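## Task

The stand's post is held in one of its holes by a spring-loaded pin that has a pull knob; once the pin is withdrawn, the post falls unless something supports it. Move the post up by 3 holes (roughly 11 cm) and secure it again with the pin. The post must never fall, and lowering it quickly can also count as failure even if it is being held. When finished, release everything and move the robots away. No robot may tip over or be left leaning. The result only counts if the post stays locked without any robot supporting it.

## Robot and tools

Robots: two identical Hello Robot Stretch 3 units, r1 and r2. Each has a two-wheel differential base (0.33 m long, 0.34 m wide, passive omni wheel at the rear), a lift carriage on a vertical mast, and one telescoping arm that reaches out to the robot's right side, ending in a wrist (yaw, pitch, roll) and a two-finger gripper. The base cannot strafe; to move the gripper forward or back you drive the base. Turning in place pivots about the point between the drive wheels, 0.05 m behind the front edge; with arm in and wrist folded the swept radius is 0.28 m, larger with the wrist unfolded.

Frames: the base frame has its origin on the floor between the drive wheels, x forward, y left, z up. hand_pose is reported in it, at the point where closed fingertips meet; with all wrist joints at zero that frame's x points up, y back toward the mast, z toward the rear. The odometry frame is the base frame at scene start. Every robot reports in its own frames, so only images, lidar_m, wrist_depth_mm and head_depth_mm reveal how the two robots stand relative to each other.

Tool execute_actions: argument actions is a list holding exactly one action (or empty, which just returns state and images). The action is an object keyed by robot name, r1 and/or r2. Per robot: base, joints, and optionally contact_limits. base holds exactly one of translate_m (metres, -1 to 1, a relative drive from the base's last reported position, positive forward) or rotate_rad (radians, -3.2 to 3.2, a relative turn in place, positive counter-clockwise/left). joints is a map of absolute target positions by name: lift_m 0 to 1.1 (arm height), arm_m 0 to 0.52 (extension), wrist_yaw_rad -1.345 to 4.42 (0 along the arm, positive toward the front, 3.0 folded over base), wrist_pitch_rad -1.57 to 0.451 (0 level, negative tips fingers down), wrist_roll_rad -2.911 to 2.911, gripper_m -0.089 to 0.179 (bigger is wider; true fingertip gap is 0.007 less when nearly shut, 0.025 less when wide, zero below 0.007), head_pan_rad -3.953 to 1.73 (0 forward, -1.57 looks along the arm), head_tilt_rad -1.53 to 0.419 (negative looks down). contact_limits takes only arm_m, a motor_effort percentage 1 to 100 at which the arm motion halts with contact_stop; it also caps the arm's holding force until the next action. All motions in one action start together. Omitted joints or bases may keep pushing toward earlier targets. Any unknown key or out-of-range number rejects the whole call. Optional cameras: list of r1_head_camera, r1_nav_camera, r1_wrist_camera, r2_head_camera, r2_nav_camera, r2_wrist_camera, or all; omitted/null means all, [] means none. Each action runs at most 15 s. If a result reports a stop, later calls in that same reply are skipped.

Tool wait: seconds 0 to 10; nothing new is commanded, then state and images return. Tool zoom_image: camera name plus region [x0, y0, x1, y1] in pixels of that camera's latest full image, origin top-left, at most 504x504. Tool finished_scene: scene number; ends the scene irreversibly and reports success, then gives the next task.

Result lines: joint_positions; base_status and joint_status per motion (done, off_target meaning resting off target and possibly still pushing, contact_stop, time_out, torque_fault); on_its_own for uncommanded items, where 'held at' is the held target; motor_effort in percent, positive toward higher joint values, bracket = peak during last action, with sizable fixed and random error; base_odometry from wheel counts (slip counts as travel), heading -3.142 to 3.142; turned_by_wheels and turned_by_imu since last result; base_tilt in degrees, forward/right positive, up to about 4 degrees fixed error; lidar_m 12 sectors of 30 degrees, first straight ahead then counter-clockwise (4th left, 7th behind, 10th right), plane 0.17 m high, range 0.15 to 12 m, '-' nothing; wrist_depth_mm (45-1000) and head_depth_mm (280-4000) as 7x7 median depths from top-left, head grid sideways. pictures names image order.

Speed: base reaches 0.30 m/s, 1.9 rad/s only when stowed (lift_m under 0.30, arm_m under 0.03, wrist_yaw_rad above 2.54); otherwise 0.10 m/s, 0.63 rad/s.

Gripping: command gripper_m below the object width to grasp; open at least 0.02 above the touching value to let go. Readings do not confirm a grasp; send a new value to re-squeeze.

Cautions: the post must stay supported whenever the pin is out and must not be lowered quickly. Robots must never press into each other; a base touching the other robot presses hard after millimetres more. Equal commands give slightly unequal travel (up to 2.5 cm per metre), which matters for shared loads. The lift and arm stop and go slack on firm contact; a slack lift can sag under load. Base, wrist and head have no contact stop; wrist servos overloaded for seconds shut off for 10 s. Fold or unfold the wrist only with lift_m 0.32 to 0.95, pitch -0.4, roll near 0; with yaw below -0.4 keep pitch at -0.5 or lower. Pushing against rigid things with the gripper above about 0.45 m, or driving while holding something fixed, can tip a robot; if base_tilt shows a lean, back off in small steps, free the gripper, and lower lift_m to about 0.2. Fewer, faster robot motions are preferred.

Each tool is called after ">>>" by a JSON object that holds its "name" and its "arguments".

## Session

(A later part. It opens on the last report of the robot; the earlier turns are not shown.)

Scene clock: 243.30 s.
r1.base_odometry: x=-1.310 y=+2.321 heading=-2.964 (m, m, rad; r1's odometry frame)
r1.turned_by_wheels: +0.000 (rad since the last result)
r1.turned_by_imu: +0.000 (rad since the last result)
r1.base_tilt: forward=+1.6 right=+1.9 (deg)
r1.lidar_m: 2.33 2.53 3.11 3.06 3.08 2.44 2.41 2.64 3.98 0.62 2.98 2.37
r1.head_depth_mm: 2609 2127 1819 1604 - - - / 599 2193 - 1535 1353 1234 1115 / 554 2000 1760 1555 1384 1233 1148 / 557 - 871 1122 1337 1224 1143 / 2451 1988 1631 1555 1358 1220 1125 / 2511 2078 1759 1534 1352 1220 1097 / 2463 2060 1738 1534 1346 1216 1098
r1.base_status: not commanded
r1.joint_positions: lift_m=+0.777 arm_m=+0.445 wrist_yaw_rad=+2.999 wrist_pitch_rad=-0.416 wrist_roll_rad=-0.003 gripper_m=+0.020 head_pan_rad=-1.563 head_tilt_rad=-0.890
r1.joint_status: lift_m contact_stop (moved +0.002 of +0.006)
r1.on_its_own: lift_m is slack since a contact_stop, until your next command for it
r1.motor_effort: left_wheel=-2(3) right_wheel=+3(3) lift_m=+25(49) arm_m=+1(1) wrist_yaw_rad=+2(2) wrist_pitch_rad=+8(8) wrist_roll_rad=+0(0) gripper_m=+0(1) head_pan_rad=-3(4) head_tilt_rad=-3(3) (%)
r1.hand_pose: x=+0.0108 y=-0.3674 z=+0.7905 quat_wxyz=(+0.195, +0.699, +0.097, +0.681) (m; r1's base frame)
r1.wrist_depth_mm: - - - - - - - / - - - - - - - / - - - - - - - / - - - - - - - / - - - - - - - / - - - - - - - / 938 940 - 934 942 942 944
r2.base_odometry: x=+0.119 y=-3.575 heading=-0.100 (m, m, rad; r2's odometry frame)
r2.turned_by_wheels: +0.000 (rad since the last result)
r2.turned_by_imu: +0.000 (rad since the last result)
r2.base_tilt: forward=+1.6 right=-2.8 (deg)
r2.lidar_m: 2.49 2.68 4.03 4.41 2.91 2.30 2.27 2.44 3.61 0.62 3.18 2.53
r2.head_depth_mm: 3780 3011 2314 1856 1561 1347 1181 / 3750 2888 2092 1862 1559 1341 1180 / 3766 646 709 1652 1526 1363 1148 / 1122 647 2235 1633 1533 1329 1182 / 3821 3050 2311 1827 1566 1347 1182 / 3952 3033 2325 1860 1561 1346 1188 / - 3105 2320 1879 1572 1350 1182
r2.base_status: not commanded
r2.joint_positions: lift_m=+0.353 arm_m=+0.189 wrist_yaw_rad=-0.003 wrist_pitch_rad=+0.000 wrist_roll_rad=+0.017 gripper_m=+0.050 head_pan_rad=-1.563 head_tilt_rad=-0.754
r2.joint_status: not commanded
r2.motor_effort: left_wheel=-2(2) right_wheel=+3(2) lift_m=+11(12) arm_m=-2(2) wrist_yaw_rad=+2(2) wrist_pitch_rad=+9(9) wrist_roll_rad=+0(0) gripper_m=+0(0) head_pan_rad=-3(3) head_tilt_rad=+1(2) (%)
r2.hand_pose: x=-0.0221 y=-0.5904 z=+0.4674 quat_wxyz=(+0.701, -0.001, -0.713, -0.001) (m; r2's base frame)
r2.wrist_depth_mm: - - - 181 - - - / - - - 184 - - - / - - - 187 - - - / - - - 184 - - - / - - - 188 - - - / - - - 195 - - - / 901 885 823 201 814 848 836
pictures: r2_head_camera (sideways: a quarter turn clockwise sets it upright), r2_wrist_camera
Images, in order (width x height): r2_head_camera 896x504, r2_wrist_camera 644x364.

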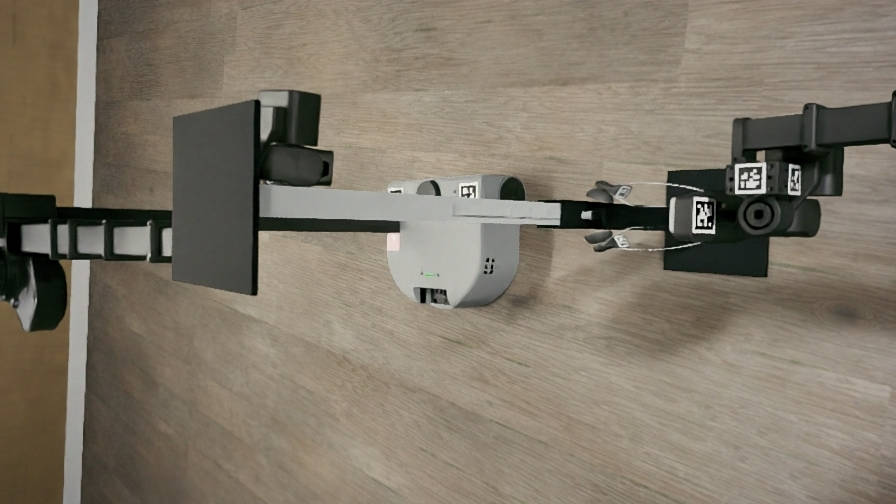

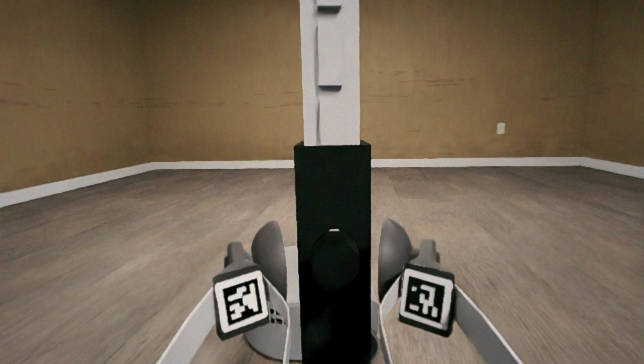

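The pin has seated. Lowering r1 off the plate and withdrawing.

>>> {"name": "execute_actions", "arguments": {"actions": [{"r1":{"joints":{"lift_m":0.768}}}], "cameras": ["r2_wrist_camera"]}}

>>> {"name": "execute_actions", "arguments": {"actions": [{"r1":{"joints":{"lift_m":0.75,"arm_m":0.15}},"r2":{"joints":{"arm_m":0.0}}}], "cameras": ["r2_head_camera"]}}

Scene clock: 252.23 s.
r1.base_odometry: x=-1.310 y=+2.321 heading=-2.964 (m, m, rad; r1's odometry frame)
r1.turned_by_wheels: +0.000 (rad since the last result)
r1.turned_by_imu: +0.001 (rad since the last result)
r1.base_tilt: forward=+1.6 right=+1.9 (deg)
r1.lidar_m: 2.33 2.53 3.10 3.06 3.09 2.44 2.41 2.63 3.96 0.62 2.98 2.36
r1.head_depth_mm: 2646 2161 1801 1605 - - - / 2380 2196 - - 1355 1236 1116 / 558 1996 1750 1555 1365 1230 1148 / 560 - 842 1117 1339 1229 1144 / 2443 2006 1626 1546 1360 1222 1122 / 2518 2070 1754 1514 1356 1216 1104 / 2505 2054 1758 1530 1360 1205 1102
r1.base_status: not commanded
r1.joint_positions: lift_m=+0.768 arm_m=+0.445 wrist_yaw_rad=+2.999 wrist_pitch_rad=-0.416 wrist_roll_rad=-0.003 gripper_m=+0.020 head_pan_rad=-1.563 head_tilt_rad=-0.890
r1.joint_status: all done
r1.motor_effort: left_wheel=+0(1) right_wheel=+1(3) lift_m=+20(24) arm_m=+1(1) wrist_yaw_rad=+2(1) wrist_pitch_rad=+8(8) wrist_roll_rad=+0(0) gripper_m=+0(1) head_pan_rad=-3(3) head_tilt_rad=-3(4) (%)
r1.hand_pose: x=+0.0108 y=-0.3674 z=+0.7814 quat_wxyz=(+0.195, +0.699, +0.097, +0.681) (m; r1's base frame)
r1.wrist_depth_mm: - - - - - - - / - - - - - - - / - - - - - - - / - - - - - - - / - - - - - - - / - - - - - - - / 930 922 - 938 907 941 948
r2.base_odometry: x=+0.119 y=-3.575 heading=-0.100 (m, m, rad; r2's odometry frame)
r2.turned_by_wheels: +0.000 (rad since the last result)
r2.turned_by_imu: +0.000 (rad since the last result)
r2.base_tilt: forward=+1.6 right=-2.8 (deg)
r2.lidar_m: 2.49 2.68 4.01 4.41 2.91 2.29 2.27 2.43 3.64 0.62 3.21 2.52
r2.head_depth_mm: 3762 3012 2294 1858 1556 1337 1180 / 3806 2986 2101 1862 1561 1339 1181 / 3831 651 714 1669 1530 1364 1142 / 1140 652 2251 1643 1524 1331 1179 / 3829 3042 2326 1825 1564 1339 1184 / 3943 3056 2334 1874 1567 1346 1186 / 3998 3086 2332 1881 1564 1354 1189
r2.base_status: not commanded
r2.joint_positions: lift_m=+0.353 arm_m=+0.189 wrist_yaw_rad=-0.003 wrist_pitch_rad=+0.000 wrist_roll_rad=+0.017 gripper_m=+0.050 head_pan_rad=-1.563 head_tilt_rad=-0.754
r2.joint_status: not commanded
r2.motor_effort: left_wheel=-2(2) right_wheel=+3(2) lift_m=+11(11) arm_m=-3(3) wrist_yaw_rad=+2(2) wrist_pitch_rad=+9(8) wrist_roll_rad=+0(0) gripper_m=+0(0) head_pan_rad=-2(3) head_tilt_rad=+1(0) (%)
r2.hand_pose: x=-0.0221 y=-0.5904 z=+0.4674 quat_wxyz=(+0.701, -0.001, -0.713, -0.001) (m; r2's base frame)
r2.wrist_depth_mm: - - - 180 - - - / - - - 184 - - - / - - - 187 - - - / - - - 184 - - - / - - - 188 - - - / - - - 194 - - - / 890 895 792 201 816 864 838
pictures: r2_wrist_camera
Images, in order (width x height): r2_wrist_camera 644x364.

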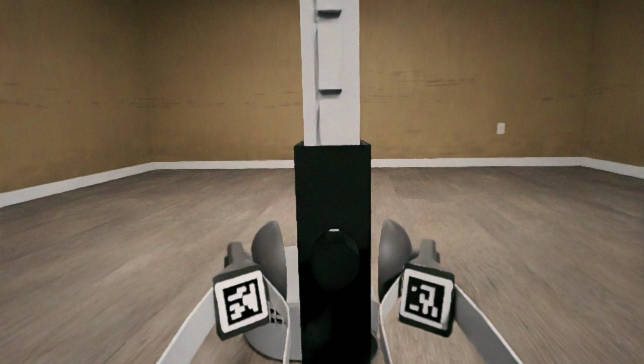

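Scene clock: 255.63 s.
r1.base_odometry: x=-1.310 y=+2.321 heading=-2.964 (m, m, rad; r1's odometry frame)
r1.turned_by_wheels: +0.000 (rad since the last result)
r1.turned_by_imu: +0.001 (rad since the last result)
r1.base_tilt: forward=+1.6 right=+1.9 (deg)
r1.lidar_m: 2.34 2.53 3.10 3.05 3.09 2.44 2.41 2.63 3.97 0.62 2.98 2.36
r1.head_depth_mm: 2602 2144 1821 1599 1420 - - / 2377 2124 1816 - 1390 1251 1119 / 568 2023 1788 - 1383 1227 1150 / 562 1224 1532 - - 1213 1140 / 2453 2043 1611 1615 1361 1226 1141 / 2502 2061 1765 1530 1355 1220 1100 / 2471 2058 1740 1522 1351 1208 1101
r1.base_status: not commanded
r1.joint_positions: lift_m=+0.750 arm_m=+0.150 wrist_yaw_rad=+2.999 wrist_pitch_rad=-0.416 wrist_roll_rad=-0.003 gripper_m=+0.020 head_pan_rad=-1.563 head_tilt_rad=-0.890
r1.joint_status: all done
r1.motor_effort: left_wheel=+0(0) right_wheel=+1(1) lift_m=+20(20) arm_m=-5(5) wrist_yaw_rad=+1(1) wrist_pitch_rad=+8(8) wrist_roll_rad=+0(0) gripper_m=-1(0) head_pan_rad=-3(3) head_tilt_rad=-2(4) (%)
r1.hand_pose: x=+0.0108 y=-0.0728 z=+0.7634 quat_wxyz=(+0.195, +0.699, +0.097, +0.681) (m; r1's base frame)
r1.wrist_depth_mm: - - - - - - - / - - - - - - - / - - - - - - - / - - - - - - - / - - - - - - - / - - - - - - - / 925 928 918 930 884 901 906
r2.base_odometry: x=+0.119 y=-3.575 heading=-0.100 (m, m, rad; r2's odometry frame)
r2.turned_by_wheels: +0.000 (rad since the last result)
r2.turned_by_imu: +0.000 (rad since the last result)
r2.base_tilt: forward=+1.5 right=-2.8 (deg)
r2.lidar_m: 2.49 2.68 4.01 4.40 2.91 2.30 2.27 2.44 3.64 0.62 3.19 2.53
r2.head_depth_mm: 3778 3011 2301 1847 1563 1346 1175 / 3811 2897 2296 1878 1566 1344 1181 / 3778 650 2152 1664 1528 1335 1203 / 1149 652 2245 1628 1530 1336 1204 / 3853 3046 2317 1811 1559 1345 1183 / 3972 3073 2325 1874 1567 1347 1183 / - 3065 2323 1865 1568 1353 1191
r2.base_status: not commanded
r2.joint_positions: lift_m=+0.353 arm_m=+0.000 wrist_yaw_rad=-0.001 wrist_pitch_rad=+0.000 wrist_roll_rad=+0.017 gripper_m=+0.050 head_pan_rad=-1.563 head_tilt_rad=-0.754
r2.joint_status: all done
r2.motor_effort: left_wheel=-3(2) right_wheel=+2(3) lift_m=+11(12) arm_m=-4(4) wrist_yaw_rad=+1(3) wrist_pitch_rad=+8(9) wrist_roll_rad=+0(0) gripper_m=+0(0) head_pan_rad=-2(2) head_tilt_rad=+1(1) (%)
r2.hand_pose: x=-0.0218 y=-0.4015 z=+0.4674 quat_wxyz=(+0.701, +0.000, -0.713, -0.001) (m; r2's base frame)
r2.wrist_depth_mm: - - - - - - - / - - - - - - - / - - - - - - - / - - - - - - - / - - - - - - - / - - - 939 - - - / 893 882 837 794 873 869 853
pictures: r2_head_camera (sideways: a quarter turn clockwise sets it upright)
Images, in order (width x height): r2_head_camera 896x504.

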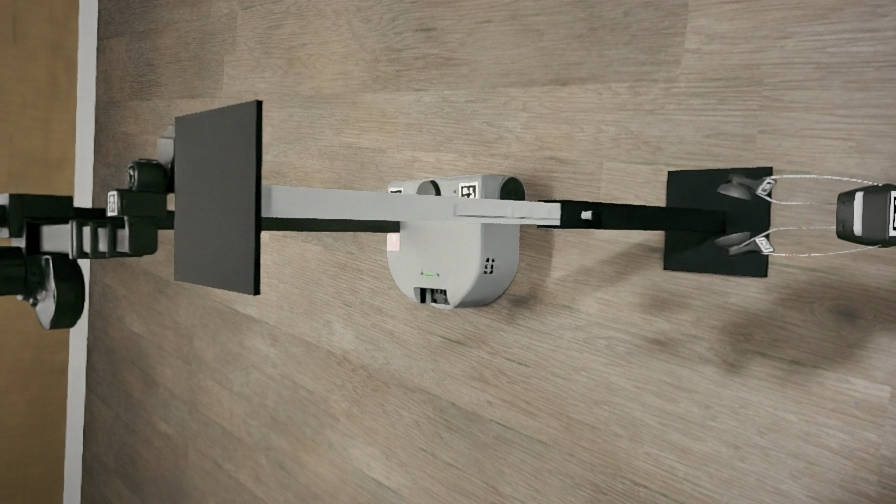

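>>> {"name": "execute_actions", "arguments": {"actions": [{"r1":{"joints":{"arm_m":0.02}},"r2":{"joints":{"wrist_yaw_rad":1.6}}}], "cameras": []}}

>>> {"name": "finished_scene", "arguments": {"scene": 1}}

Scene clock: 265.30 s.
r1.base_odometry: x=-1.310 y=+2.321 heading=-2.964 (m, m, rad; r1's odometry frame)
r1.turned_by_wheels: +0.000 (rad since the last result)
r1.turned_by_imu: +0.001 (rad since the last result)
r1.base_tilt: forward=+1.7 right=+1.9 (deg)
r1.lidar_m: 2.34 2.53 3.09 3.06 3.11 2.44 2.42 2.63 3.97 0.62 2.97 2.36
r1.head_depth_mm: 2671 2146 1819 1568 1420 - - / 2356 2115 1780 1565 1428 - 1118 / 569 1309 1759 1551 1405 1197 1143 / 563 1218 1571 1493 1365 - - / 2447 2030 1611 1543 1410 1176 1107 / 2512 2079 1764 1526 1362 1219 1110 / 2470 2046 1756 1519 1350 1203 1095
r1.base_status: not commanded
r1.joint_positions: lift_m=+0.750 arm_m=+0.020 wrist_yaw_rad=+2.999 wrist_pitch_rad=-0.416 wrist_roll_rad=-0.003 gripper_m=+0.020 head_pan_rad=-1.563 head_tilt_rad=-0.890
r1.joint_status: all done
r1.motor_effort: left_wheel=+0(0) right_wheel=+0(1) lift_m=+20(20) arm_m=-5(5) wrist_yaw_rad=+1(1) wrist_pitch_rad=+8(8) wrist_roll_rad=+0(0) gripper_m=+1(1) head_pan_rad=-3(4) head_tilt_rad=-3(3) (%)
r1.hand_pose: x=+0.0108 y=+0.0572 z=+0.7634 quat_wxyz=(+0.195, +0.699, +0.097, +0.681) (m; r1's base frame)
r1.wrist_depth_mm: - - - - - - - / - - - - - - - / - - - - - - - / - - - - - - - / - - - - - - - / - - - - - - - / 912 910 - 904 905 925 911
r2.base_odometry: x=+0.119 y=-3.575 heading=-0.100 (m, m, rad; r2's odometry frame)
r2.turned_by_wheels: +0.000 (rad since the last result)
r2.turned_by_imu: -0.001 (rad since the last result)
r2.base_tilt: forward=+1.6 right=-2.8 (deg)
r2.lidar_m: 2.49 2.68 4.01 4.40 2.92 2.30 2.27 2.44 3.64 0.61 3.21 2.52
r2.head_depth_mm: 3736 3049 2296 1855 1554 1342 1177 / 3735 2909 2306 1855 1564 1342 1183 / 3739 651 2162 1658 1523 1319 1178 / 1148 651 2239 1639 1540 1313 1178 / 3839 3048 2350 1823 1566 1347 1180 / 3928 3084 2318 1875 1561 1350 1185 / - 3068 2339 1881 1564 1353 1188
r2.base_status: not commanded
r2.joint_positions: lift_m=+0.353 arm_m=+0.000 wrist_yaw_rad=+1.597 wrist_pitch_rad=+0.000 wrist_roll_rad=+0.017 gripper_m=+0.050 head_pan_rad=-1.563 head_tilt_rad=-0.754
r2.joint_status: all done
r2.motor_effort: left_wheel=-3(2) right_wheel=+2(2) lift_m=+11(12) arm_m=-3(4) wrist_yaw_rad=+3(1) wrist_pitch_rad=+8(9) wrist_roll_rad=+0(0) gripper_m=+0(0) head_pan_rad=-2(3) head_tilt_rad=+1(1) (%)
r2.hand_pose: x=+0.2348 y=-0.1385 z=+0.4674 quat_wxyz=(+0.489, +0.511, -0.497, +0.502) (m; r2's base frame)
r2.wrist_depth_mm: - - - - - - - / - - - - - - - / - - - - - - - / - - - - - - - / - - - - - - - / - - - - - - - / 897 888 830 870 863 850 828
pictures: none
No camera images: the call's "cameras" was empty. Leave "cameras" out to get every camera's image.

The scene is finished: the task was done.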